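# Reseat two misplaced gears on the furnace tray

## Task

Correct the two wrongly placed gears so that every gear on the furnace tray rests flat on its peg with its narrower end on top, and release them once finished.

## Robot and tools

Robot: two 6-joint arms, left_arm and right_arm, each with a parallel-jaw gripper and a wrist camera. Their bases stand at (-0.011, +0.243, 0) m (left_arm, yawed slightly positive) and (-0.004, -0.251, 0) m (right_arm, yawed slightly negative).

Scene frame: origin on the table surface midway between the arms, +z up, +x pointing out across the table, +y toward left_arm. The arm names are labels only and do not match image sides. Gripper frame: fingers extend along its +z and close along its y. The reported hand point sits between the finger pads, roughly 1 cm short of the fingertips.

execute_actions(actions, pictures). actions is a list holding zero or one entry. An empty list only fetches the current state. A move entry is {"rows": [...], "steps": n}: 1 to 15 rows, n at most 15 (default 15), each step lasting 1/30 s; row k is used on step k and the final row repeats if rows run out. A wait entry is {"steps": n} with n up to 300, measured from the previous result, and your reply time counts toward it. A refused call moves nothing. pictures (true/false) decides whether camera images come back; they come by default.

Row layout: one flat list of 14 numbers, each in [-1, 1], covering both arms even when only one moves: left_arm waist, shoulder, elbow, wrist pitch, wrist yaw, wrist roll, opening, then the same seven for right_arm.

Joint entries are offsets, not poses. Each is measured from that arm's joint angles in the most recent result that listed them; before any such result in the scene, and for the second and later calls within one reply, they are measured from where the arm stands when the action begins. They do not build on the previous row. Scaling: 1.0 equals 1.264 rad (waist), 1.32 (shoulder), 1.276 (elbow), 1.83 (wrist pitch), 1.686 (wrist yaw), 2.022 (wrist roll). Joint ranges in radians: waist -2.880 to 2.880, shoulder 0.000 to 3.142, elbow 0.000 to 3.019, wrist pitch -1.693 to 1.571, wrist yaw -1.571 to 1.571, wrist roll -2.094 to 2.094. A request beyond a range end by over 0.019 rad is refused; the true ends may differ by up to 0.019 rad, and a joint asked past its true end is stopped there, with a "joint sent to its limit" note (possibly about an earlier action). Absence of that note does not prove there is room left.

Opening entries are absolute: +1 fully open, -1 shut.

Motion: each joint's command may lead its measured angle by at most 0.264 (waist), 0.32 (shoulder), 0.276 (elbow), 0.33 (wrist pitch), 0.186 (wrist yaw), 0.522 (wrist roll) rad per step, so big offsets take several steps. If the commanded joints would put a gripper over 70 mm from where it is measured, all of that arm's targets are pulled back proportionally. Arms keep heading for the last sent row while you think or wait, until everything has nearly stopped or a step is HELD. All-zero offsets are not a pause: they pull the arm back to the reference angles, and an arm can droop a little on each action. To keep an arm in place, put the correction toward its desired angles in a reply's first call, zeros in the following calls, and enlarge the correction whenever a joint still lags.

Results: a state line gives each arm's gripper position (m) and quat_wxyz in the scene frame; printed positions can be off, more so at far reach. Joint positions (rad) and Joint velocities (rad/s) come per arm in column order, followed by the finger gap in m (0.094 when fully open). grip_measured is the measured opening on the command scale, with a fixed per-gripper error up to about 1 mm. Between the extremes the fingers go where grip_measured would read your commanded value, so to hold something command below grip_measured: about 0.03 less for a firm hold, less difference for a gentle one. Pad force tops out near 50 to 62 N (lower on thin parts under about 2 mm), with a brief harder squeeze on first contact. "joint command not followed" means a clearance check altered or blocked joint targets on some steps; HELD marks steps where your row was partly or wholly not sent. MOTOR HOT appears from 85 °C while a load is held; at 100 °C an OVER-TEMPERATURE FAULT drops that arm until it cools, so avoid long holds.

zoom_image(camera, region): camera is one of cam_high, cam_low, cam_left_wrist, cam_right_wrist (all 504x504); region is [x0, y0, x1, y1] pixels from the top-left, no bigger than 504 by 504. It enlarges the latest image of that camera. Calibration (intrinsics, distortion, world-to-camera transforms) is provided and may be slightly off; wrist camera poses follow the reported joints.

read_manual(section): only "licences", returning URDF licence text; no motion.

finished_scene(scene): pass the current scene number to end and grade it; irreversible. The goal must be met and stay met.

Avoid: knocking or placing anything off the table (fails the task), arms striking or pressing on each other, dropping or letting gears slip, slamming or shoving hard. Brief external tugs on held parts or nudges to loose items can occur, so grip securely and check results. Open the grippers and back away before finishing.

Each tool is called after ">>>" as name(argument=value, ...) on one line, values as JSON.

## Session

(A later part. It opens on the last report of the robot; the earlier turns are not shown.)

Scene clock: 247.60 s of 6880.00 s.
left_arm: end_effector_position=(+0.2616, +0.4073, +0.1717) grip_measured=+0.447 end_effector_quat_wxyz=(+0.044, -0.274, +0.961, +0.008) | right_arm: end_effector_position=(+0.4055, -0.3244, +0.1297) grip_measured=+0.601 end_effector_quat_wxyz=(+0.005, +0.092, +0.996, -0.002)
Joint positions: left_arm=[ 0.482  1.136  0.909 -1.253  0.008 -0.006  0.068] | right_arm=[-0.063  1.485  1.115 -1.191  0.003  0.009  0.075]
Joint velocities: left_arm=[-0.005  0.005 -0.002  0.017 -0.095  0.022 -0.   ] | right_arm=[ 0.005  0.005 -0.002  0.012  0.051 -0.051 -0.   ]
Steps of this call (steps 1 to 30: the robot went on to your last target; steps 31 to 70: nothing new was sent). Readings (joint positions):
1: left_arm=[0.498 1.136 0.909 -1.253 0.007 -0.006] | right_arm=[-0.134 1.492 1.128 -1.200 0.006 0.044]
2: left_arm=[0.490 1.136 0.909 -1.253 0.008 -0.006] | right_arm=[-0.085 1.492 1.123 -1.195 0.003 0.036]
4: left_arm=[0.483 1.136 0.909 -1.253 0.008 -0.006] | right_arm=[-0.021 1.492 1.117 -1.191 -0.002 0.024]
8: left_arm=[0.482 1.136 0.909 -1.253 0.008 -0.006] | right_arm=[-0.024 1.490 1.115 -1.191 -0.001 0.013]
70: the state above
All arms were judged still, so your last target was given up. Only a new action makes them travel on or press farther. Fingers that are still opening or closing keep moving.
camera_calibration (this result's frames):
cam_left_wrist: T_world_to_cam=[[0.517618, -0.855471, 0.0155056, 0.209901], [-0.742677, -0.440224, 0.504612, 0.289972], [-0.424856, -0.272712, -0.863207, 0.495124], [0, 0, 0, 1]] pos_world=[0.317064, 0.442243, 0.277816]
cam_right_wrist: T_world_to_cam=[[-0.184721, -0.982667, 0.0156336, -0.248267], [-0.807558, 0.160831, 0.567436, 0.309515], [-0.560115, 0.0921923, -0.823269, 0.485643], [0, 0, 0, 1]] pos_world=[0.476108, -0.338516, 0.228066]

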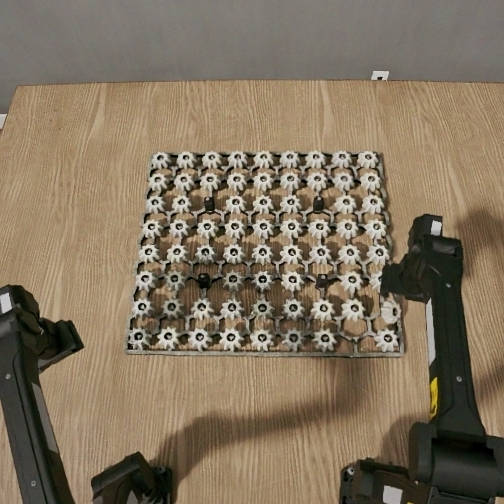

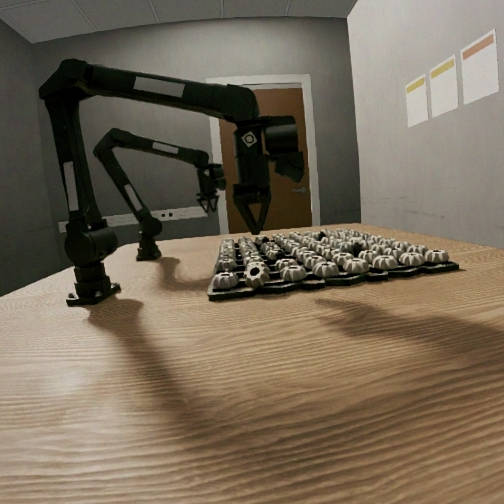

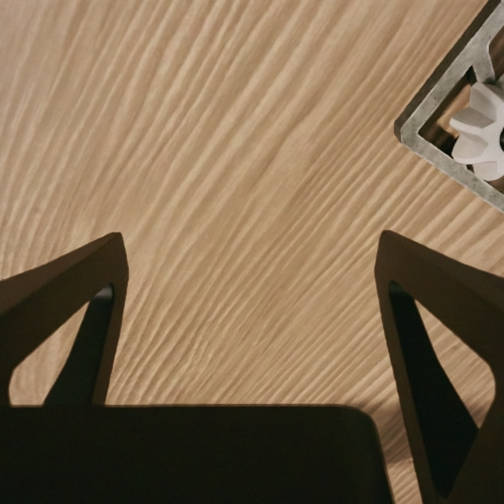

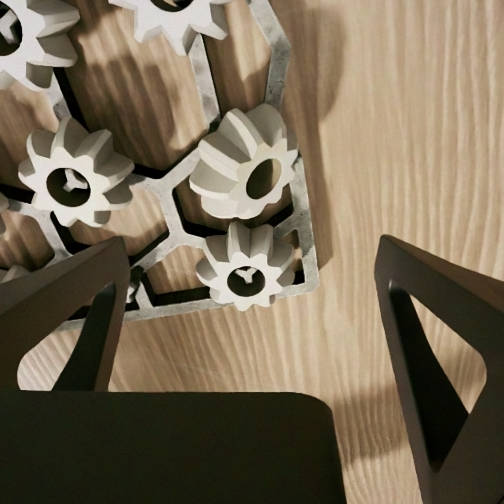

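>>> execute_actions(actions=[{"rows":[[0,0,0,0,0,0,0.45,-0.004,0.01,-0.04,0.035,0,0,0.6],[0,0,0,0,0,0,0.45,-0.008,0.02,-0.08,0.07,0,0,0.6],[0,0,0,0,0,0,0.45,-0.008,0.032,-0.112,0.1,0,0,0.6]],"steps":15}])

Scene clock: 270.70 s of 6880.00 s.
left_arm: end_effector_position=(+0.2616, +0.4073, +0.1717) grip_measured=+0.447 end_effector_quat_wxyz=(+0.044, -0.274, +0.961, +0.008) | right_arm: end_effector_position=(+0.3853, -0.3215, +0.0624) grip_measured=+0.601 end_effector_quat_wxyz=(-0.006, +0.093, +0.996, -0.001)
Joint positions: left_arm=[ 0.482  1.136  0.909 -1.253  0.008 -0.006  0.068] | right_arm=[-0.065  1.531  0.97  -1.021  0.003  0.009  0.075]
Joint velocities: left_arm=[ 0.015 -0.015  0.002 -0.012 -0.037  0.007 -0.001] | right_arm=[ 0.005  0.005 -0.007  0.012  0.066 -0.022 -0.   ]
Steps of this call (steps 1 to 90: nothing new was sent; then 19.60 s passed at rest; steps 91 to 105: all 15 steps of this action). Readings (joint positions):
91: left_arm=[0.482 1.136 0.909 -1.253 0.008 -0.006] | right_arm=[-0.063 1.485 1.110 -1.181 0.003 0.009]
92: left_arm=[0.482 1.136 0.909 -1.253 0.008 -0.006] | right_arm=[-0.063 1.484 1.096 -1.151 0.003 0.009]
94: left_arm=[0.482 1.136 0.909 -1.253 0.008 -0.006] | right_arm=[-0.064 1.483 1.043 -1.067 0.003 0.009]
98: left_arm=[0.482 1.136 0.909 -1.253 0.008 -0.006] | right_arm=[-0.065 1.518 0.975 -1.031 0.003 0.009]
105: the state above
camera_calibration (this result's frames):
cam_left_wrist: T_world_to_cam=[[0.517618, -0.855471, 0.0155056, 0.209901], [-0.742677, -0.440224, 0.504612, 0.289972], [-0.424856, -0.272712, -0.863207, 0.495124], [0, 0, 0, 1]] pos_world=[0.317064, 0.442243, 0.277816]
cam_right_wrist: T_world_to_cam=[[-0.186264, -0.982372, 0.0158359, -0.247489], [-0.795135, 0.160191, 0.584892, 0.324822], [-0.577119, 0.0963526, -0.810956, 0.425772], [0, 0, 0, 1]] pos_world=[0.4579, -0.336184, 0.159216]

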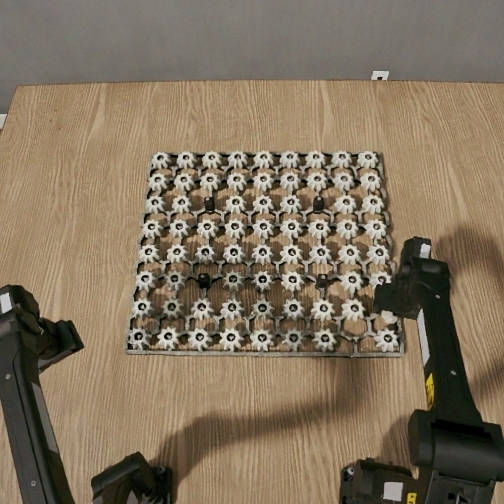

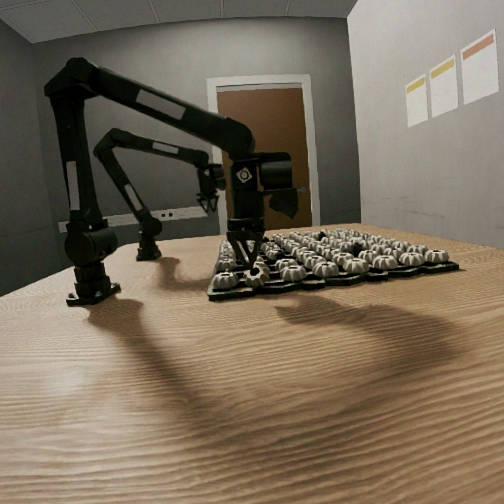

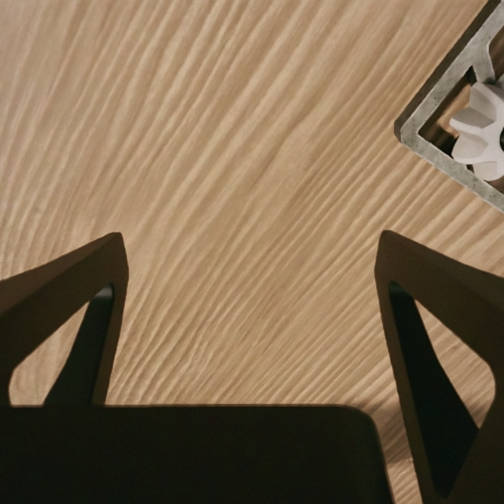

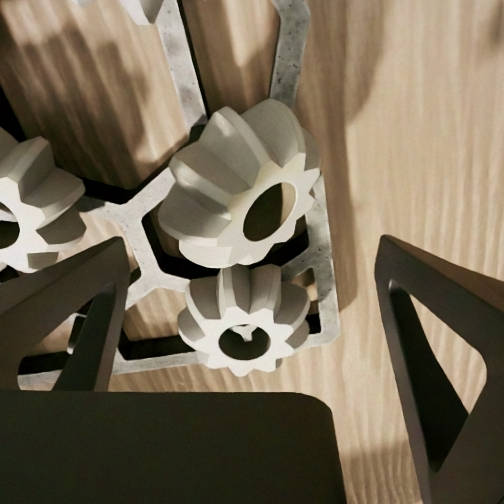

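>>> execute_actions(actions=[{"rows":[[0,0,0,0,0,0,0.45,0,0.017,-0.008,0.02,0,0,0.6],[0,0,0,0,0,0,0.45,0,0.017,-0.008,0.02,0,0,0.6],[0,0,0,0,0,0,0.45,0,0.034,-0.016,0.04,0,0,0.6],[0,0,0,0,0,0,0.45,0,0.034,-0.016,0.04,0,0,0.6],[0,0,0,0,0,0,0.45,0,0.048,-0.024,0.056,0,0,0.6]],"steps":15}])

Scene clock: 279.90 s of 6880.00 s.
left_arm: end_effector_position=(+0.2616, +0.4073, +0.1717) grip_measured=+0.447 end_effector_quat_wxyz=(+0.044, -0.274, +0.961, +0.008) | right_arm: end_effector_position=(+0.3915, -0.3227, +0.0336) grip_measured=+0.601 end_effector_quat_wxyz=(-0.001, +0.093, +0.996, -0.001)
Joint positions: left_arm=[ 0.482  1.136  0.909 -1.253  0.008 -0.006  0.068] | right_arm=[-0.065  1.588  0.947 -0.932  0.003  0.009  0.075]
Joint velocities: left_arm=[ 0.005  0.005 -0.022 -0.012 -0.007 -0.007 -0.001] | right_arm=[-0.005  0.005  0.007  0.027  0.007 -0.051  0.   ]
Steps of this call (steps 1 to 15: the robot went on to your last target; steps 16 to 90: nothing new was sent; then 5.70 s passed at rest; steps 91 to 105: all 15 steps of this action). Readings (joint positions):
91: left_arm=[0.482 1.136 0.909 -1.253 0.008 -0.006] | right_arm=[-0.065 1.531 0.970 -1.017 0.003 0.009]
92: left_arm=[0.482 1.136 0.909 -1.253 0.008 -0.006] | right_arm=[-0.065 1.532 0.970 -1.010 0.003 0.009]
94: left_arm=[0.482 1.136 0.909 -1.253 0.008 -0.006] | right_arm=[-0.065 1.537 0.968 -0.983 0.003 0.009]
98: left_arm=[0.482 1.136 0.909 -1.253 0.008 -0.006] | right_arm=[-0.065 1.567 0.959 -0.936 0.003 0.009]
105: the state above
camera_calibration (this result's frames):
cam_left_wrist: T_world_to_cam=[[0.517618, -0.855471, 0.0155056, 0.209901], [-0.742677, -0.440224, 0.504612, 0.289972], [-0.424856, -0.272712, -0.863207, 0.495124], [0, 0, 0, 1]] pos_world=[0.317064, 0.442243, 0.277816]
cam_right_wrist: T_world_to_cam=[[-0.1864, -0.982348, 0.0157537, -0.246911], [-0.800155, 0.161095, 0.577755, 0.349267], [-0.570094, 0.0950882, -0.816058, 0.403209], [0, 0, 0, 1]] pos_world=[0.46331, -0.337158, 0.131141]

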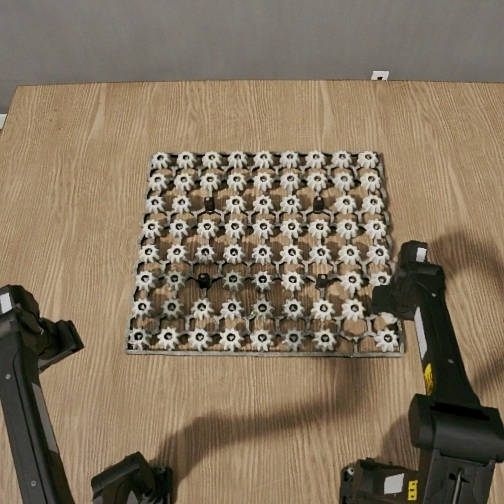

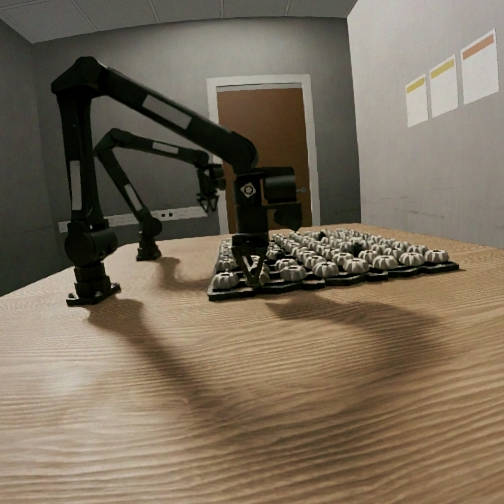

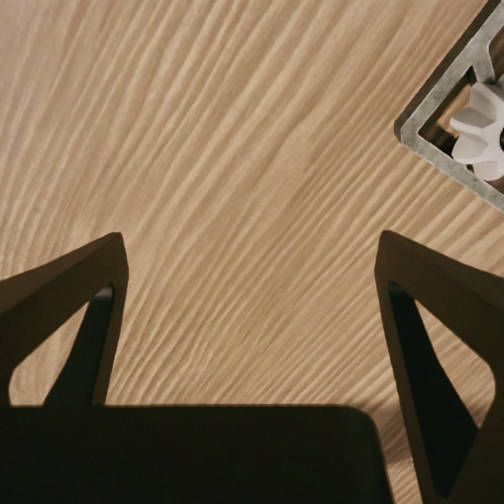

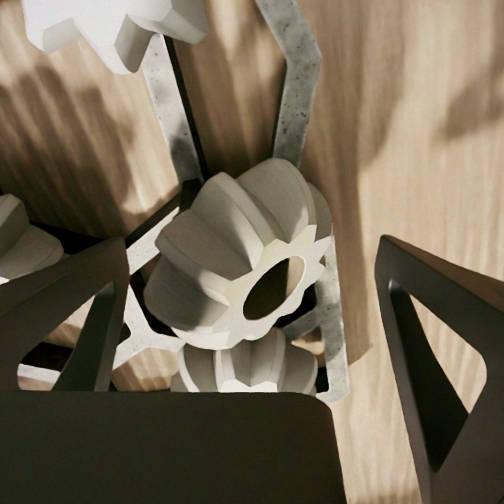

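>>> execute_actions(actions=[{"rows":[[0,0,0,0,0,0,0.45,0.012,0.014,-0.008,0.016,0,0,0.6],[0,0,0,0,0,0,0.45,0.012,0.014,-0.008,0.016,0,0,0.6],[0,0,0,0,0,0,0.45,0.012,0.014,-0.008,0.016,0,0,0.6],[0,0,0,0,0,0,0.45,0.012,0.014,-0.008,0.016,0,0,0.6],[0,0,0,0,0,0,0.45,0.012,0.014,-0.008,0.016,0,0,0.6],[0,0,0,0,0,0,0.45,0.012,0.014,-0.008,0.016,0,0,0.6],[0,0,0,0,0,0,0.45,0.012,0.014,-0.008,0.016,0,0,0.4],[0,0,0,0,0,0,0.45,0.012,0.014,-0.008,0.016,0,0,0.3],[0,0,0,0,0,0,0.45,0.012,0.014,-0.008,0.016,0,0,0.22],[0,0,0,0,0,0,0.45,0.012,0.014,-0.008,0.016,0,0,0.16]],"steps":15}])

Scene clock: 286.30 s of 6880.00 s.
left_arm: end_effector_position=(+0.2616, +0.4073, +0.1717) grip_measured=+0.447 end_effector_quat_wxyz=(+0.044, -0.274, +0.961, +0.008) | right_arm: end_effector_position=(+0.3961, -0.3200, +0.0337) grip_measured=+0.162 end_effector_quat_wxyz=(+0.007, +0.089, +0.996, -0.002)
Joint positions: left_arm=[ 0.482  1.136  0.909 -1.253  0.008 -0.006  0.068] | right_arm=[-0.056  1.588  0.947 -0.916  0.003  0.009  0.055]
Joint velocities: left_arm=[-0.015 -0.005 -0.007 -0.017 -0.037  0.022 -0.   ] | right_arm=[ 0.005 -0.015 -0.017 -0.002 -0.037 -0.007 -0.   ]
Steps of this call (steps 1 to 15: the robot went on to your last target; steps 16 to 90: nothing new was sent; then 2.90 s passed at rest; steps 91 to 105: all 15 steps of this action). Readings (joint positions):
91: left_arm=[0.482 1.136 0.909 -1.253 0.008 -0.006] | right_arm=[-0.064 1.588 0.947 -0.928 0.003 0.009]
92: left_arm=[0.482 1.136 0.909 -1.253 0.008 -0.006] | right_arm=[-0.063 1.588 0.947 -0.924 0.003 0.009]
94: left_arm=[0.482 1.136 0.909 -1.253 0.008 -0.006] | right_arm=[-0.060 1.588 0.947 -0.918 0.003 0.009]
98: left_arm=[0.482 1.136 0.909 -1.253 0.008 -0.006] | right_arm=[-0.056 1.588 0.947 -0.916 0.003 0.009]
105: the state above
camera_calibration (this result's frames):
cam_left_wrist: T_world_to_cam=[[0.517618, -0.855471, 0.0155056, 0.209901], [-0.742677, -0.440224, 0.504612, 0.289972], [-0.424856, -0.272712, -0.863207, 0.495124], [0, 0, 0, 1]] pos_world=[0.317064, 0.442243, 0.277816]
cam_right_wrist: T_world_to_cam=[[-0.178403, -0.983834, 0.0155967, -0.247108], [-0.810711, 0.155955, 0.564292, 0.355474], [-0.557602, 0.0880269, -0.825428, 0.398684], [0, 0, 0, 1]] pos_world=[0.466409, -0.333646, 0.132348]

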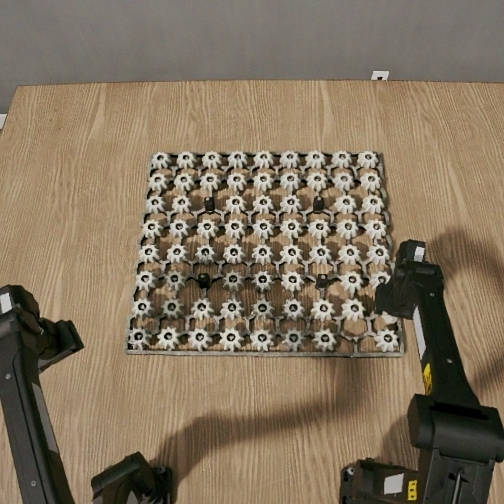

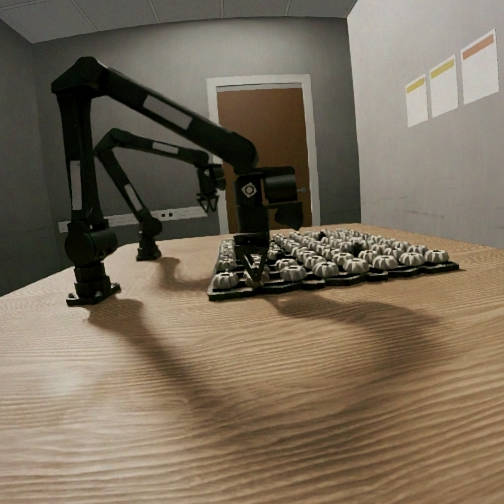

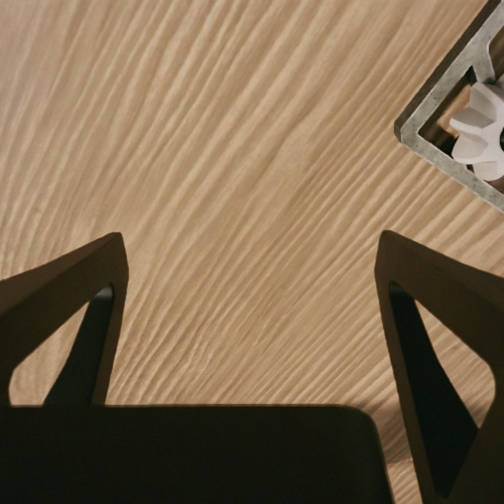

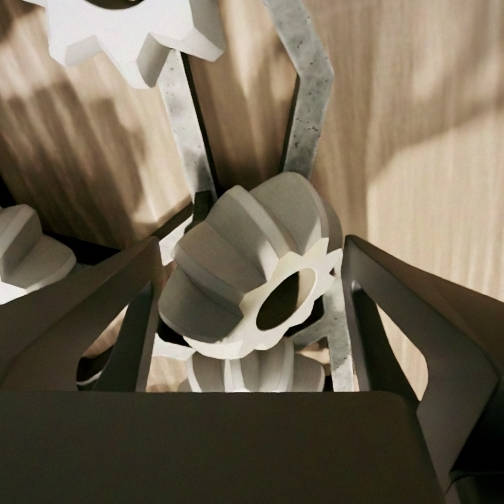

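>>> execute_actions(actions=[{"rows":[[0,0,0,0,0,0,0.45,0,0,0,0,0,0,0.12],[0,0,0,0,0,0,0.45,0,0,0,0,0,0,0.09]],"steps":12}])

Scene clock: 289.60 s of 6880.00 s.
left_arm: end_effector_position=(+0.2616, +0.4073, +0.1717) grip_measured=+0.447 end_effector_quat_wxyz=(+0.044, -0.274, +0.961, +0.008) | right_arm: end_effector_position=(+0.3960, -0.3208, +0.0337) grip_measured=+0.092 end_effector_quat_wxyz=(+0.007, +0.089, +0.996, -0.004)
Joint positions: left_arm=[ 0.482  1.136  0.909 -1.253  0.008 -0.006  0.068] | right_arm=[-0.057  1.588  0.947 -0.916  0.006  0.009  0.051]
Joint velocities: left_arm=[ 0.005  0.005  0.002  0.002 -0.066 -0.007 -0.   ] | right_arm=[ 0.005  0.005  0.002 -0.017 -0.051 -0.007  0.   ]
Steps of this call (steps 1 to 15: the robot went on to your last target; steps 16 to 87: nothing new was sent; steps 88 to 99: all 12 steps of this action). Readings (joint positions):
88: left_arm=[0.482 1.136 0.909 -1.253 0.008 -0.006] | right_arm=[-0.056 1.588 0.947 -0.916 0.003 0.009]
89: left_arm=[0.482 1.136 0.909 -1.253 0.008 -0.006] | right_arm=[-0.056 1.588 0.947 -0.916 0.004 0.009]
91: left_arm=[0.482 1.136 0.909 -1.253 0.008 -0.006] | right_arm=[-0.057 1.588 0.947 -0.916 0.006 0.009]
95: left_arm=[0.482 1.136 0.909 -1.253 0.008 -0.006] | right_arm=[-0.057 1.588 0.947 -0.916 0.006 0.009]
99: the state above
camera_calibration (this result's frames):
cam_left_wrist: T_world_to_cam=[[0.517618, -0.855471, 0.0155056, 0.209901], [-0.742677, -0.440224, 0.504612, 0.289972], [-0.424856, -0.272712, -0.863207, 0.495124], [0, 0, 0, 1]] pos_world=[0.317064, 0.442243, 0.277816]
cam_right_wrist: T_world_to_cam=[[-0.178814, -0.983699, 0.0190289, -0.247762], [-0.810316, 0.158212, 0.564231, 0.356055], [-0.558044, 0.0854731, -0.825398, 0.398035], [0, 0, 0, 1]] pos_world=[0.466334, -0.334077, 0.132355]

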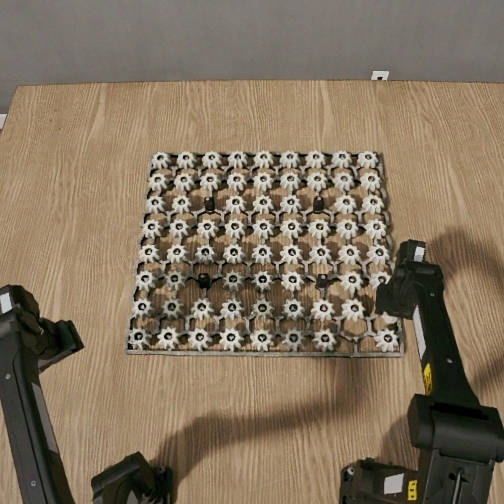

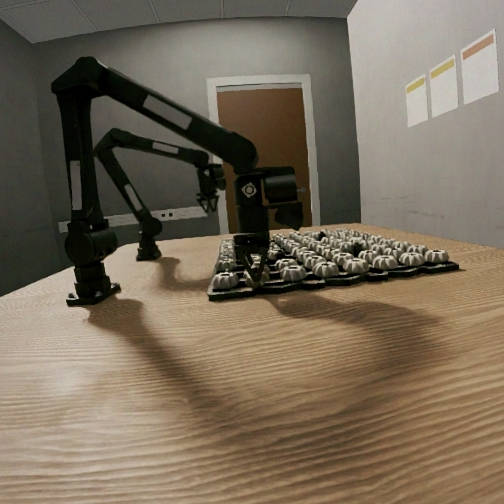

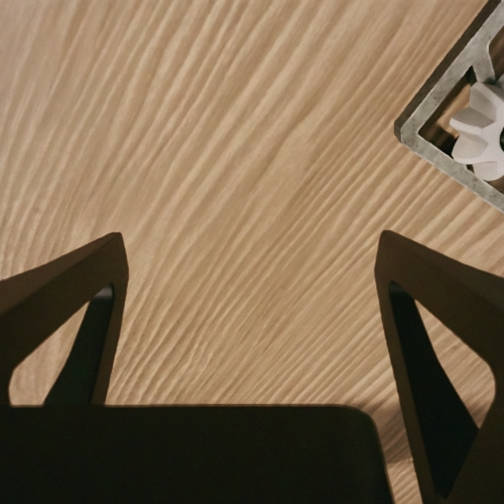

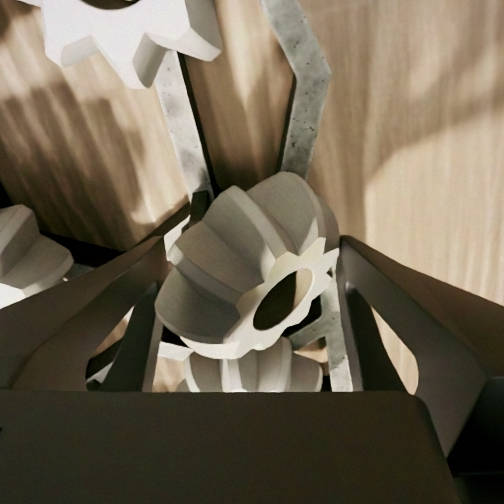

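>>> execute_actions(actions=[{"rows":[[0,0,0,0,0,0,0.45,0,0,0,0,0,0,0.3],[0,0,0,0,0,0,0.45,0,0,0,0,0,0,0.6],[0,0,0,0,0,0,0.45,0,0,0,0,0,0,0.6],[0,0,0,0,0,0,0.45,0,0.015,-0.012,0.01,0,0,0.6],[0,0,0,0,0,0,0.45,0,0.025,-0.022,0.02,0,0,0.6],[0,0,0,0,0,0,0.45,0,0.03,-0.028,0.028,0,0,0.6]],"steps":15}])

Scene clock: 295.07 s of 6880.00 s.
left_arm: end_effector_position=(+0.2616, +0.4073, +0.1717) grip_measured=+0.447 end_effector_quat_wxyz=(+0.044, -0.274, +0.961, +0.008) | right_arm: end_effector_position=(+0.3913, -0.3196, +0.0161) grip_measured=+0.599 end_effector_quat_wxyz=(+0.001, +0.089, +0.996, -0.002)
Joint positions: left_arm=[ 0.482  1.136  0.909 -1.253  0.008 -0.006  0.068] | right_arm=[-0.057  1.615  0.922 -0.875  0.004  0.009  0.075]
Joint velocities: left_arm=[-0.024 -0.005  0.002  0.002 -0.051  0.007 -0.001] | right_arm=[-0.005  0.005 -0.002 -0.007 -0.051  0.051 -0.001]
Steps of this call (steps 1 to 15: the robot went on to your last target; steps 16 to 90: nothing new was sent; then 1.97 s passed at rest; steps 91 to 105: all 15 steps of this action). Readings (joint positions):
91: left_arm=[0.482 1.136 0.909 -1.253 0.008 -0.006] | right_arm=[-0.057 1.588 0.947 -0.916 0.006 0.009]
92: left_arm=[0.482 1.136 0.909 -1.253 0.008 -0.006] | right_arm=[-0.057 1.588 0.947 -0.916 0.006 0.009]
94: left_arm=[0.482 1.136 0.909 -1.253 0.008 -0.006] | right_arm=[-0.057 1.588 0.947 -0.915 0.006 0.009]
98: left_arm=[0.482 1.136 0.909 -1.253 0.008 -0.006] | right_arm=[-0.057 1.596 0.932 -0.883 0.006 0.009]
105: the state above
camera_calibration (this result's frames):
cam_left_wrist: T_world_to_cam=[[0.517618, -0.855471, 0.0155056, 0.209901], [-0.742677, -0.440224, 0.504612, 0.289972], [-0.424856, -0.272712, -0.863207, 0.495124], [0, 0, 0, 1]] pos_world=[0.317064, 0.442243, 0.277816]
cam_right_wrist: T_world_to_cam=[[-0.178607, -0.983776, 0.0168472, -0.247152], [-0.804338, 0.155849, 0.573369, 0.358744], [-0.566692, 0.088857, -0.819124, 0.385148], [0, 0, 0, 1]] pos_world=[0.462668, -0.333275, 0.113955]

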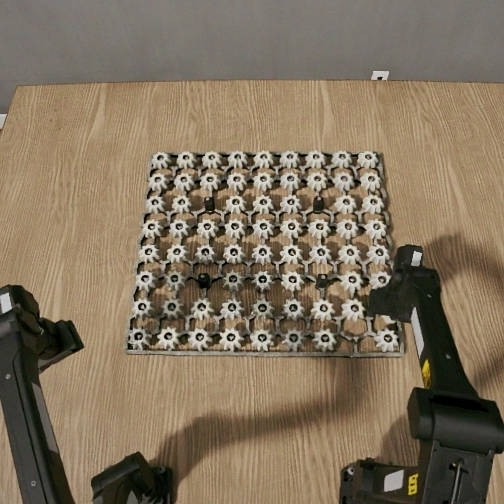

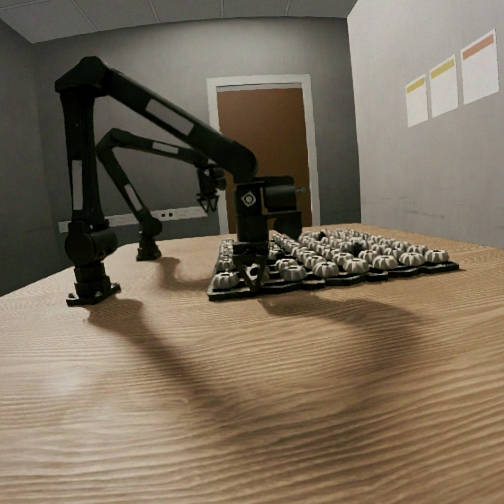

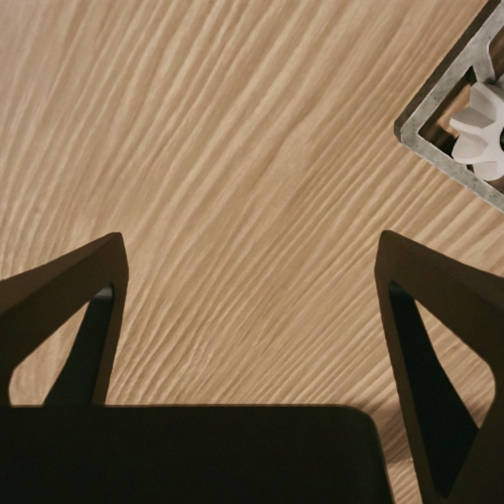

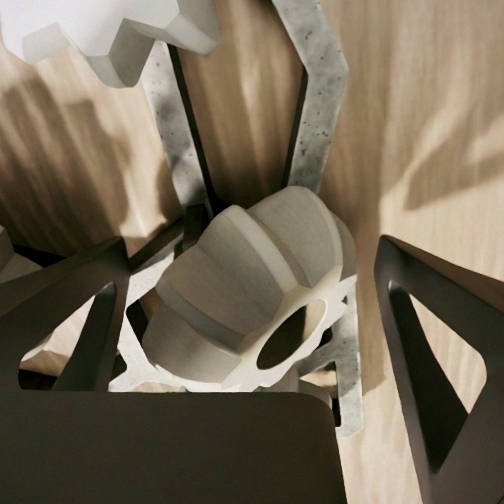

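Now low; close.

>>> execute_actions(actions=[{"rows":[[0,0,0,0,0,0,0.45,0,0,0,0,0,0,0.45],[0,0,0,0,0,0,0.45,0,0,0,0,0,0,0.35],[0,0,0,0,0,0,0.45,0,0,0,0,0,0,0.28],[0,0,0,0,0,0,0.45,0,0,0,0,0,0,0.22],[0,0,0,0,0,0,0.45,0,0,0,0,0,0,0.17]],"steps":15}])

Scene clock: 299.43 s of 6880.00 s.
left_arm: end_effector_position=(+0.2616, +0.4073, +0.1717) grip_measured=+0.447 end_effector_quat_wxyz=(+0.044, -0.274, +0.961, +0.008) | right_arm: end_effector_position=(+0.3924, -0.3187, +0.0180) grip_measured=+0.172 end_effector_quat_wxyz=(+0.005, +0.089, +0.996, -0.001)
Joint positions: left_arm=[ 0.482  1.136  0.909 -1.253  0.008 -0.006  0.068] | right_arm=[-0.055  1.61   0.922 -0.873  0.002  0.01   0.055]
Joint velocities: left_arm=[-0.005 -0.015  0.007  0.002 -0.051  0.051 -0.   ] | right_arm=[-0.005 -0.005 -0.007  0.007  0.022 -0.051 -0.   ]
Steps of this call (steps 1 to 15: the robot went on to your last target; steps 16 to 90: nothing new was sent; then 0.87 s passed at rest; steps 91 to 105: all 15 steps of this action). Readings (joint positions):
91: left_arm=[0.482 1.136 0.909 -1.253 0.008 -0.006] | right_arm=[-0.057 1.615 0.922 -0.875 -0.000 0.009]
92: left_arm=[0.482 1.136 0.909 -1.253 0.008 -0.006] | right_arm=[-0.056 1.615 0.922 -0.874 -0.005 0.010]
94: left_arm=[0.482 1.136 0.909 -1.253 0.008 -0.006] | right_arm=[-0.055 1.610 0.922 -0.873 -0.002 0.010]
98: left_arm=[0.482 1.136 0.909 -1.253 0.008 -0.006] | right_arm=[-0.055 1.610 0.922 -0.873 0.002 0.010]
105: the state above
camera_calibration (this result's frames):
cam_left_wrist: T_world_to_cam=[[0.517618, -0.855471, 0.0155056, 0.209901], [-0.742677, -0.440224, 0.504612, 0.289972], [-0.424856, -0.272712, -0.863207, 0.495124], [0, 0, 0, 1]] pos_world=[0.317064, 0.442243, 0.277816]
cam_right_wrist: T_world_to_cam=[[-0.17796, -0.98392, 0.0152449, -0.246416], [-0.808469, 0.155024, 0.567755, 0.359951], [-0.560989, 0.0887128, -0.823056, 0.385078], [0, 0, 0, 1]] pos_world=[0.463181, -0.332416, 0.116333]

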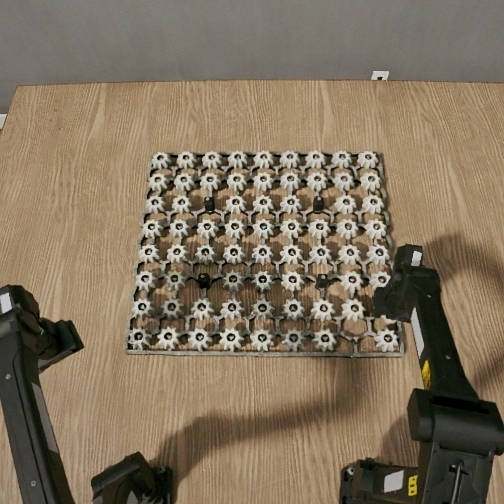

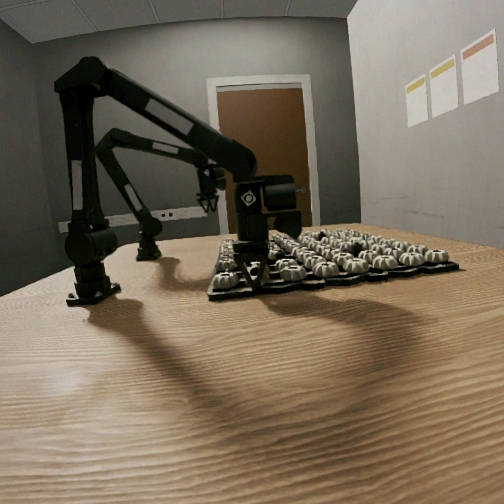

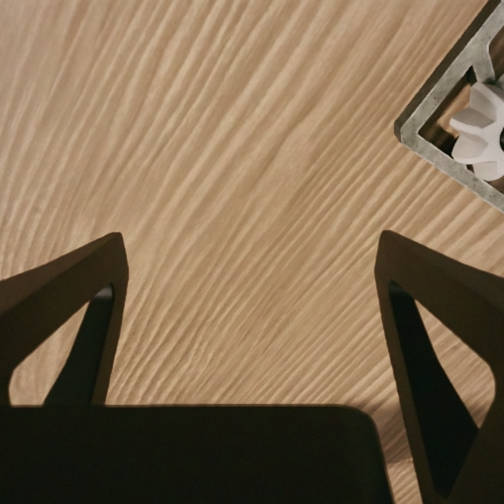

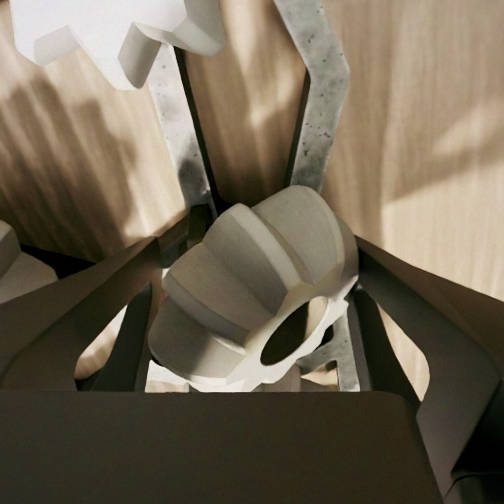

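>>> execute_actions(actions=[{"rows":[[0,0,0,0,0,0,0.45,0,0,0,0,0,0,0.13],[0,0,0,0,0,0,0.45,0,0,0,0,0,0,0.1],[0,0,0,0,0,0,0.45,0,0,0,0,0,0,0.06]],"steps":12}])

Scene clock: 303.07 s of 6880.00 s.
left_arm: end_effector_position=(+0.2616, +0.4073, +0.1717) grip_measured=+0.447 end_effector_quat_wxyz=(+0.044, -0.274, +0.961, +0.008) | right_arm: end_effector_position=(+0.3922, -0.3200, +0.0180) grip_measured=+0.062 end_effector_quat_wxyz=(+0.004, +0.089, +0.996, -0.005)
Joint positions: left_arm=[ 0.482  1.136  0.909 -1.253  0.008 -0.006  0.068] | right_arm=[-0.056  1.61   0.922 -0.873  0.008  0.01   0.05 ]
Joint velocities: left_arm=[ 0.005  0.005 -0.012  0.017  0.007  0.007 -0.   ] | right_arm=[-0.005  0.005  0.002 -0.012  0.022  0.007 -0.   ]
Steps of this call (steps 1 to 15: the robot went on to your last target; steps 16 to 90: nothing new was sent; then 0.23 s passed at rest; steps 91 to 102: all 12 steps of this action). Readings (joint positions):
91: left_arm=[0.482 1.136 0.909 -1.253 0.008 -0.006] | right_arm=[-0.055 1.610 0.922 -0.873 0.004 0.010]
92: left_arm=[0.482 1.136 0.909 -1.253 0.008 -0.006] | right_arm=[-0.055 1.610 0.922 -0.873 0.006 0.010]
94: left_arm=[0.482 1.136 0.909 -1.253 0.008 -0.006] | right_arm=[-0.056 1.610 0.922 -0.873 0.008 0.010]
98: left_arm=[0.482 1.136 0.909 -1.253 0.008 -0.006] | right_arm=[-0.056 1.610 0.922 -0.873 0.008 0.010]
102: the state above
camera_calibration (this result's frames):
cam_left_wrist: T_world_to_cam=[[0.517618, -0.855471, 0.0155056, 0.209901], [-0.742677, -0.440224, 0.504612, 0.289972], [-0.424856, -0.272712, -0.863207, 0.495124], [0, 0, 0, 1]] pos_world=[0.317064, 0.442243, 0.277816]
cam_right_wrist: T_world_to_cam=[[-0.178749, -0.983663, 0.0213469, -0.24749], [-0.807759, 0.159103, 0.567637, 0.361], [-0.56176, 0.0842216, -0.823002, 0.383937], [0, 0, 0, 1]] pos_world=[0.463042, -0.333218, 0.116347]

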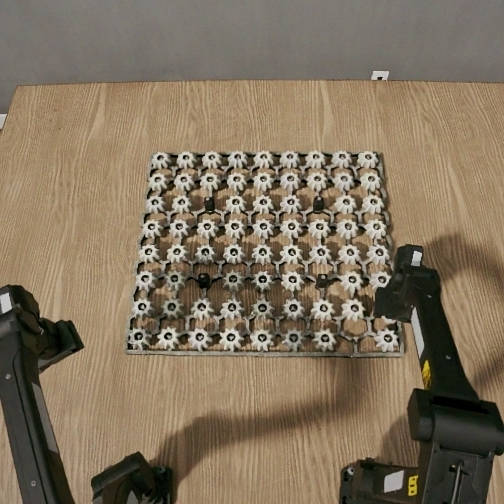

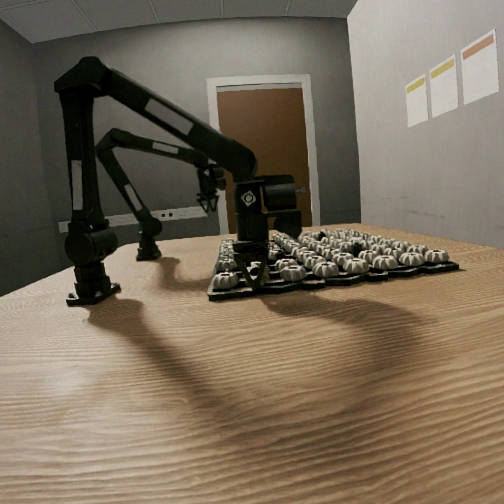

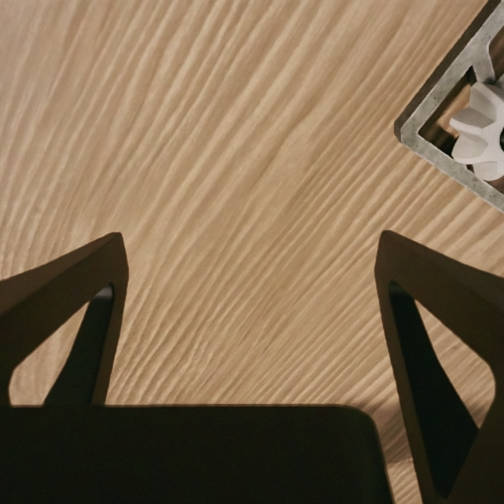

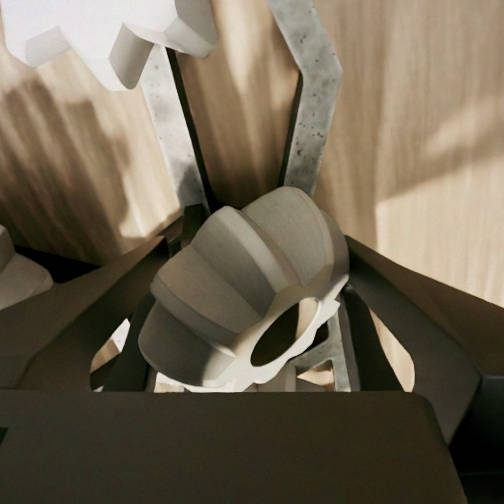

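>>> execute_actions(actions=[{"rows":[[0,0,0,0,0,0,0.45,0,0,0,0,0,0,0.3],[0,0,0,0,0,0,0.45,0,0,0,0,0,0,0.6],[0,0,0,0,0,0,0.45,0,0,0,0,0,0,0.6],[0,0,0,0,0,0,0.45,0,-0.015,0.015,-0.015,0,0,0.6],[0,0,0,0,0,0,0.45,0,-0.03,0.025,-0.03,0,0,0.7],[0,0,0,0,0,0,0.45,0,-0.035,0.03,-0.04,0,0,1]],"steps":15}])

Scene clock: 311.43 s of 6880.00 s.
left_arm: end_effector_position=(+0.2616, +0.4073, +0.1717) grip_measured=+0.447 end_effector_quat_wxyz=(+0.044, -0.274, +0.961, +0.008) | right_arm: end_effector_position=(+0.3829, -0.3185, +0.0378) grip_measured=+1.000 end_effector_quat_wxyz=(+0.001, +0.089, +0.996, -0.004)
Joint positions: left_arm=[ 0.482  1.136  0.909 -1.253  0.008 -0.006  0.068] | right_arm=[-0.056  1.557  0.922 -0.934  0.009  0.01   0.094]
Joint velocities: left_arm=[-0.005 -0.024  0.002  0.002 -0.037 -0.037 -0.001] | right_arm=[-0.015  0.005  0.002 -0.017  0.007 -0.051  0.   ]
Steps of this call (steps 1 to 15: the robot went on to your last target; steps 16 to 90: nothing new was sent; then 4.87 s passed at rest; steps 91 to 105: all 15 steps of this action). Readings (joint positions):
91: left_arm=[0.482 1.136 0.909 -1.253 0.008 -0.006] | right_arm=[-0.056 1.610 0.922 -0.873 0.009 0.010]
92: left_arm=[0.482 1.136 0.909 -1.253 0.008 -0.006] | right_arm=[-0.056 1.610 0.922 -0.873 0.009 0.010]
94: left_arm=[0.482 1.136 0.909 -1.253 0.008 -0.006] | right_arm=[-0.056 1.609 0.922 -0.876 0.009 0.010]
98: left_arm=[0.482 1.136 0.909 -1.253 0.008 -0.006] | right_arm=[-0.056 1.584 0.922 -0.924 0.009 0.010]
105: the state above
camera_calibration (this result's frames):
cam_left_wrist: T_world_to_cam=[[0.517618, -0.855471, 0.0155056, 0.209901], [-0.742677, -0.440224, 0.504612, 0.289972], [-0.424856, -0.272712, -0.863207, 0.495124], [0, 0, 0, 1]] pos_world=[0.317064, 0.442243, 0.277816]
cam_right_wrist: T_world_to_cam=[[-0.178588, -0.983682, 0.0218103, -0.248166], [-0.803429, 0.158587, 0.573892, 0.339894], [-0.567986, 0.084967, -0.818641, 0.397331], [0, 0, 0, 1]] pos_world=[0.45444, -0.33178, 0.135621]

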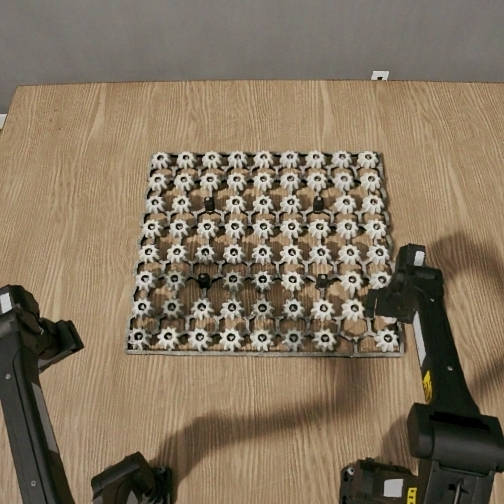

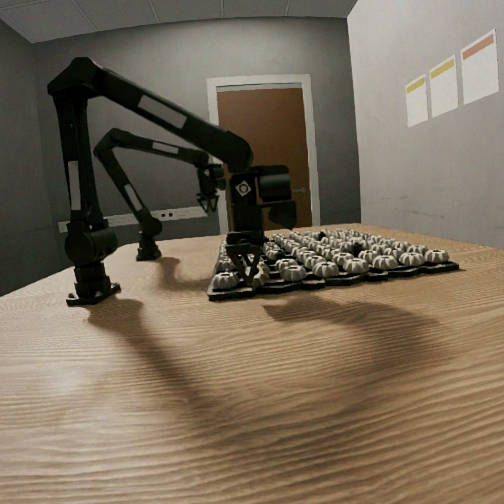

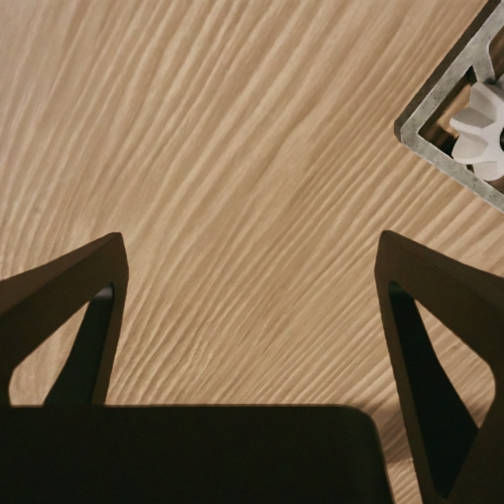

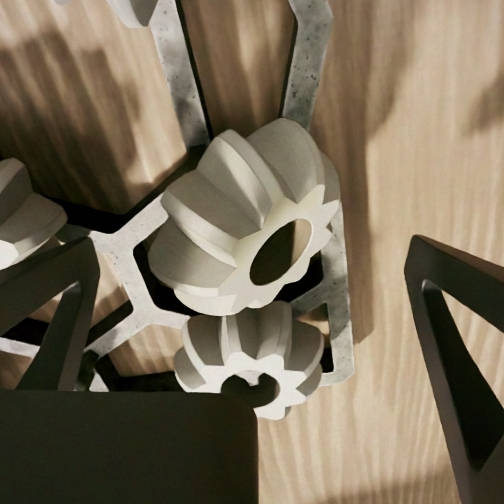

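>>> execute_actions(actions=[{"rows":[[0,0,0,0,0,0,0.45,0,-0.03,0.03,-0.03,0,0,1],[0,0,0,0,0,0,0.45,0,-0.05,0.05,-0.05,0,0,1],[0,0,0,0,0,0,0.45,-0.03,-0.05,0.05,-0.05,0,0,0.5],[0,0,0,0,0,0,0.45,-0.07,-0.05,0.05,-0.05,0,0,0],[0,0,0,0,0,0,0.45,-0.115,-0.05,0.05,-0.05,0,0,-1],[0,0,0,0,0,0,0.45,-0.115,-0.05,0.05,-0.05,0,0,-1],[0,0,0,0,0,0,0.45,-0.115,-0.05,0.05,-0.05,0,0,-1],[0,0,0,0,0,0,0.45,-0.115,-0.03,0.04,-0.03,0,0,-1],[0,0,0,0,0,0,0.45,-0.115,-0.01,0.03,-0.01,0,0,-1],[0,0,0,0,0,0,0.45,-0.115,0.005,0.02,0.008,0,0,-1]],"steps":15}])

>>> execute_actions(actions=[{"steps":25}])

Scene clock: 320.10 s of 6880.00 s.
left_arm: end_effector_position=(+0.2616, +0.4073, +0.1717) grip_measured=+0.447 end_effector_quat_wxyz=(+0.044, -0.274, +0.961, +0.008) | right_arm: end_effector_position=(+0.3750, -0.3819, +0.0461) grip_measured=-0.996 end_effector_quat_wxyz=(+0.012, +0.168, +0.986, -0.007)
Joint positions: left_arm=[ 0.482  1.136  0.909 -1.253  0.008 -0.006  0.068] | right_arm=[-0.215  1.548  0.938 -0.934  0.011  0.01   0.   ]
Joint velocities: left_arm=[-0.015  0.005 -0.007 -0.002 -0.037  0.007  0.   ] | right_arm=[ 0.103  0.269  0.007  0.027  0.022 -0.007  0.001]
Steps of this call (steps 1 to 15: the robot went on to your last target; steps 16 to 90: nothing new was sent; then 5.17 s passed at rest; steps 91 to 105: all 15 steps of this action). Readings (joint positions):
91: left_arm=[0.482 1.136 0.909 -1.253 0.008 -0.006] | right_arm=[-0.056 1.555 0.922 -0.941 0.009 0.010]
92: left_arm=[0.482 1.136 0.909 -1.253 0.008 -0.006] | right_arm=[-0.056 1.549 0.923 -0.960 0.009 0.010]
94: left_arm=[0.482 1.136 0.909 -1.253 0.008 -0.006] | right_arm=[-0.066 1.528 0.923 -0.997 0.008 0.010]
98: left_arm=[0.482 1.136 0.909 -1.253 0.008 -0.006] | right_arm=[-0.174 1.489 0.935 -1.011 0.007 0.010]
105: the state above
camera_calibration (this result's frames):
cam_left_wrist: T_world_to_cam=[[0.517618, -0.855471, 0.0155056, 0.209901], [-0.742677, -0.440224, 0.504612, 0.289972], [-0.424856, -0.272712, -0.863207, 0.495124], [0, 0, 0, 1]] pos_world=[0.317064, 0.442243, 0.277816]
cam_right_wrist: T_world_to_cam=[[-0.332696, -0.942743, 0.0234451, -0.238715], [-0.781041, 0.289394, 0.553377, 0.381324], [-0.528476, 0.165795, -0.832601, 0.421729], [0, 0, 0, 1]] pos_world=[0.441284, -0.40532, 0.145713]

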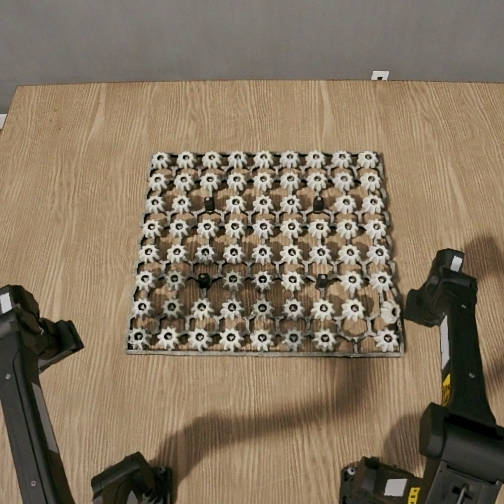

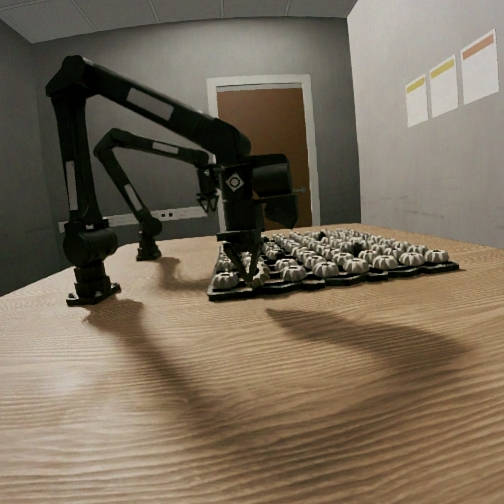

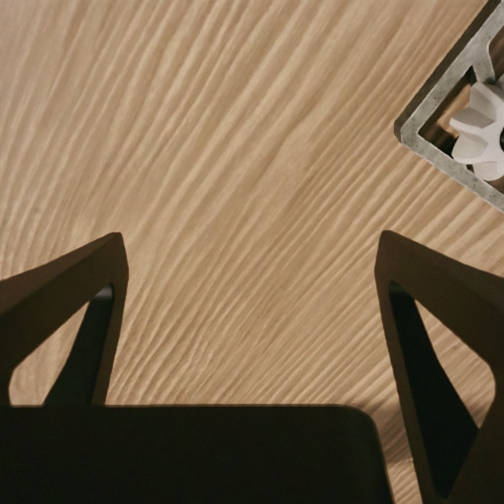

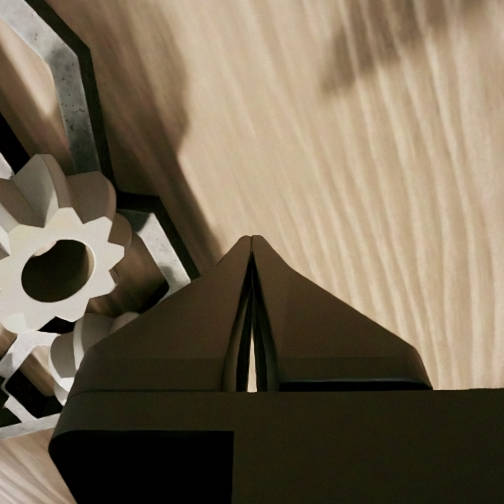

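Scene clock: 320.93 s of 6880.00 s.
left_arm: end_effector_position=(+0.2616, +0.4073, +0.1717) grip_measured=+0.447 end_effector_quat_wxyz=(+0.044, -0.274, +0.961, +0.008) | right_arm: end_effector_position=(+0.3754, -0.3783, +0.0406) grip_measured=-0.996 end_effector_quat_wxyz=(+0.006, +0.164, +0.986, -0.006)
Joint positions: left_arm=[ 0.482  1.136  0.909 -1.253  0.008 -0.006  0.068] | right_arm=[-0.206  1.562  0.938 -0.932  0.011  0.01   0.   ]
Joint velocities: left_arm=[-0.005 -0.015 -0.027 -0.017  0.037 -0.007 -0.001] | right_arm=[-0.015 -0.015  0.002 -0.017 -0.022  0.007 -0.001]
Steps of this call (steps 1 to 25: the robot went on to your last target). Readings (joint positions):
1: left_arm=[0.482 1.136 0.909 -1.253 0.008 -0.006] | right_arm=[-0.211 1.555 0.938 -0.934 0.011 0.010]
2: left_arm=[0.482 1.136 0.909 -1.253 0.008 -0.006] | right_arm=[-0.209 1.560 0.938 -0.934 0.011 0.010]
4: left_arm=[0.482 1.136 0.909 -1.253 0.008 -0.006] | right_arm=[-0.206 1.562 0.938 -0.933 0.011 0.010]
8: left_arm=[0.482 1.136 0.909 -1.253 0.008 -0.006] | right_arm=[-0.206 1.562 0.938 -0.932 0.011 0.010]
25: the state above
camera_calibration (this result's frames):
cam_left_wrist: T_world_to_cam=[[0.517618, -0.855471, 0.0155056, 0.209901], [-0.742677, -0.440224, 0.504612, 0.289972], [-0.424856, -0.272712, -0.863207, 0.495124], [0, 0, 0, 1]] pos_world=[0.317064, 0.442243, 0.277816]
cam_right_wrist: T_world_to_cam=[[-0.324131, -0.945718, 0.023585, -0.239435], [-0.776874, 0.280323, 0.563814, 0.378197], [-0.539821, 0.164427, -0.825565, 0.420234], [0, 0, 0, 1]] pos_world=[0.443054, -0.401553, 0.139344]

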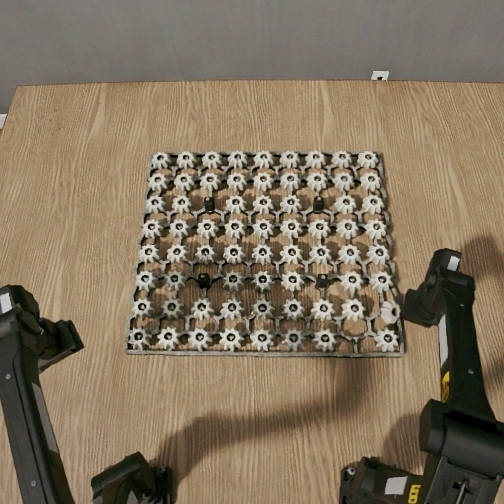

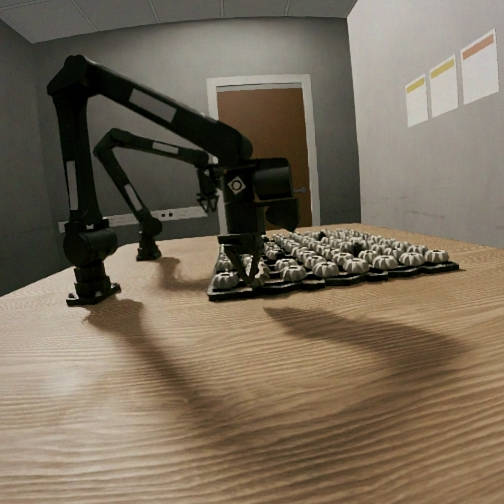

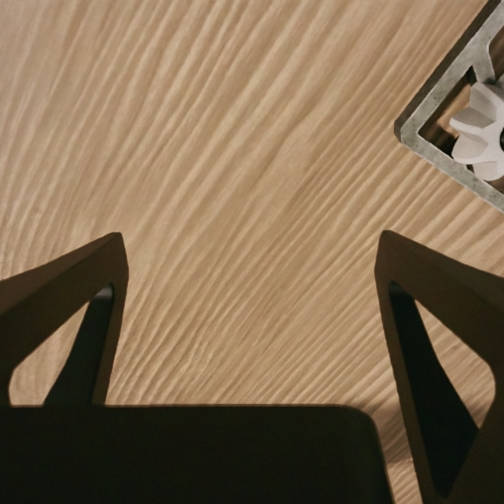

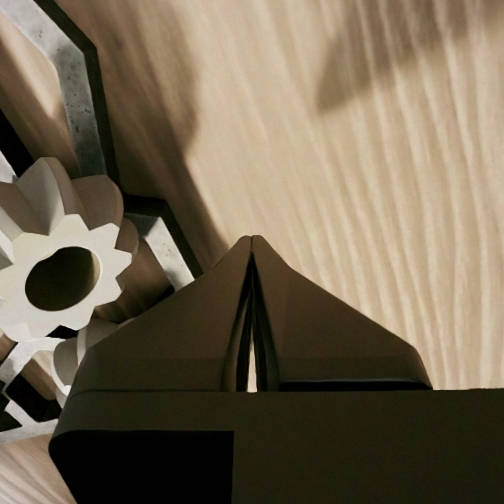

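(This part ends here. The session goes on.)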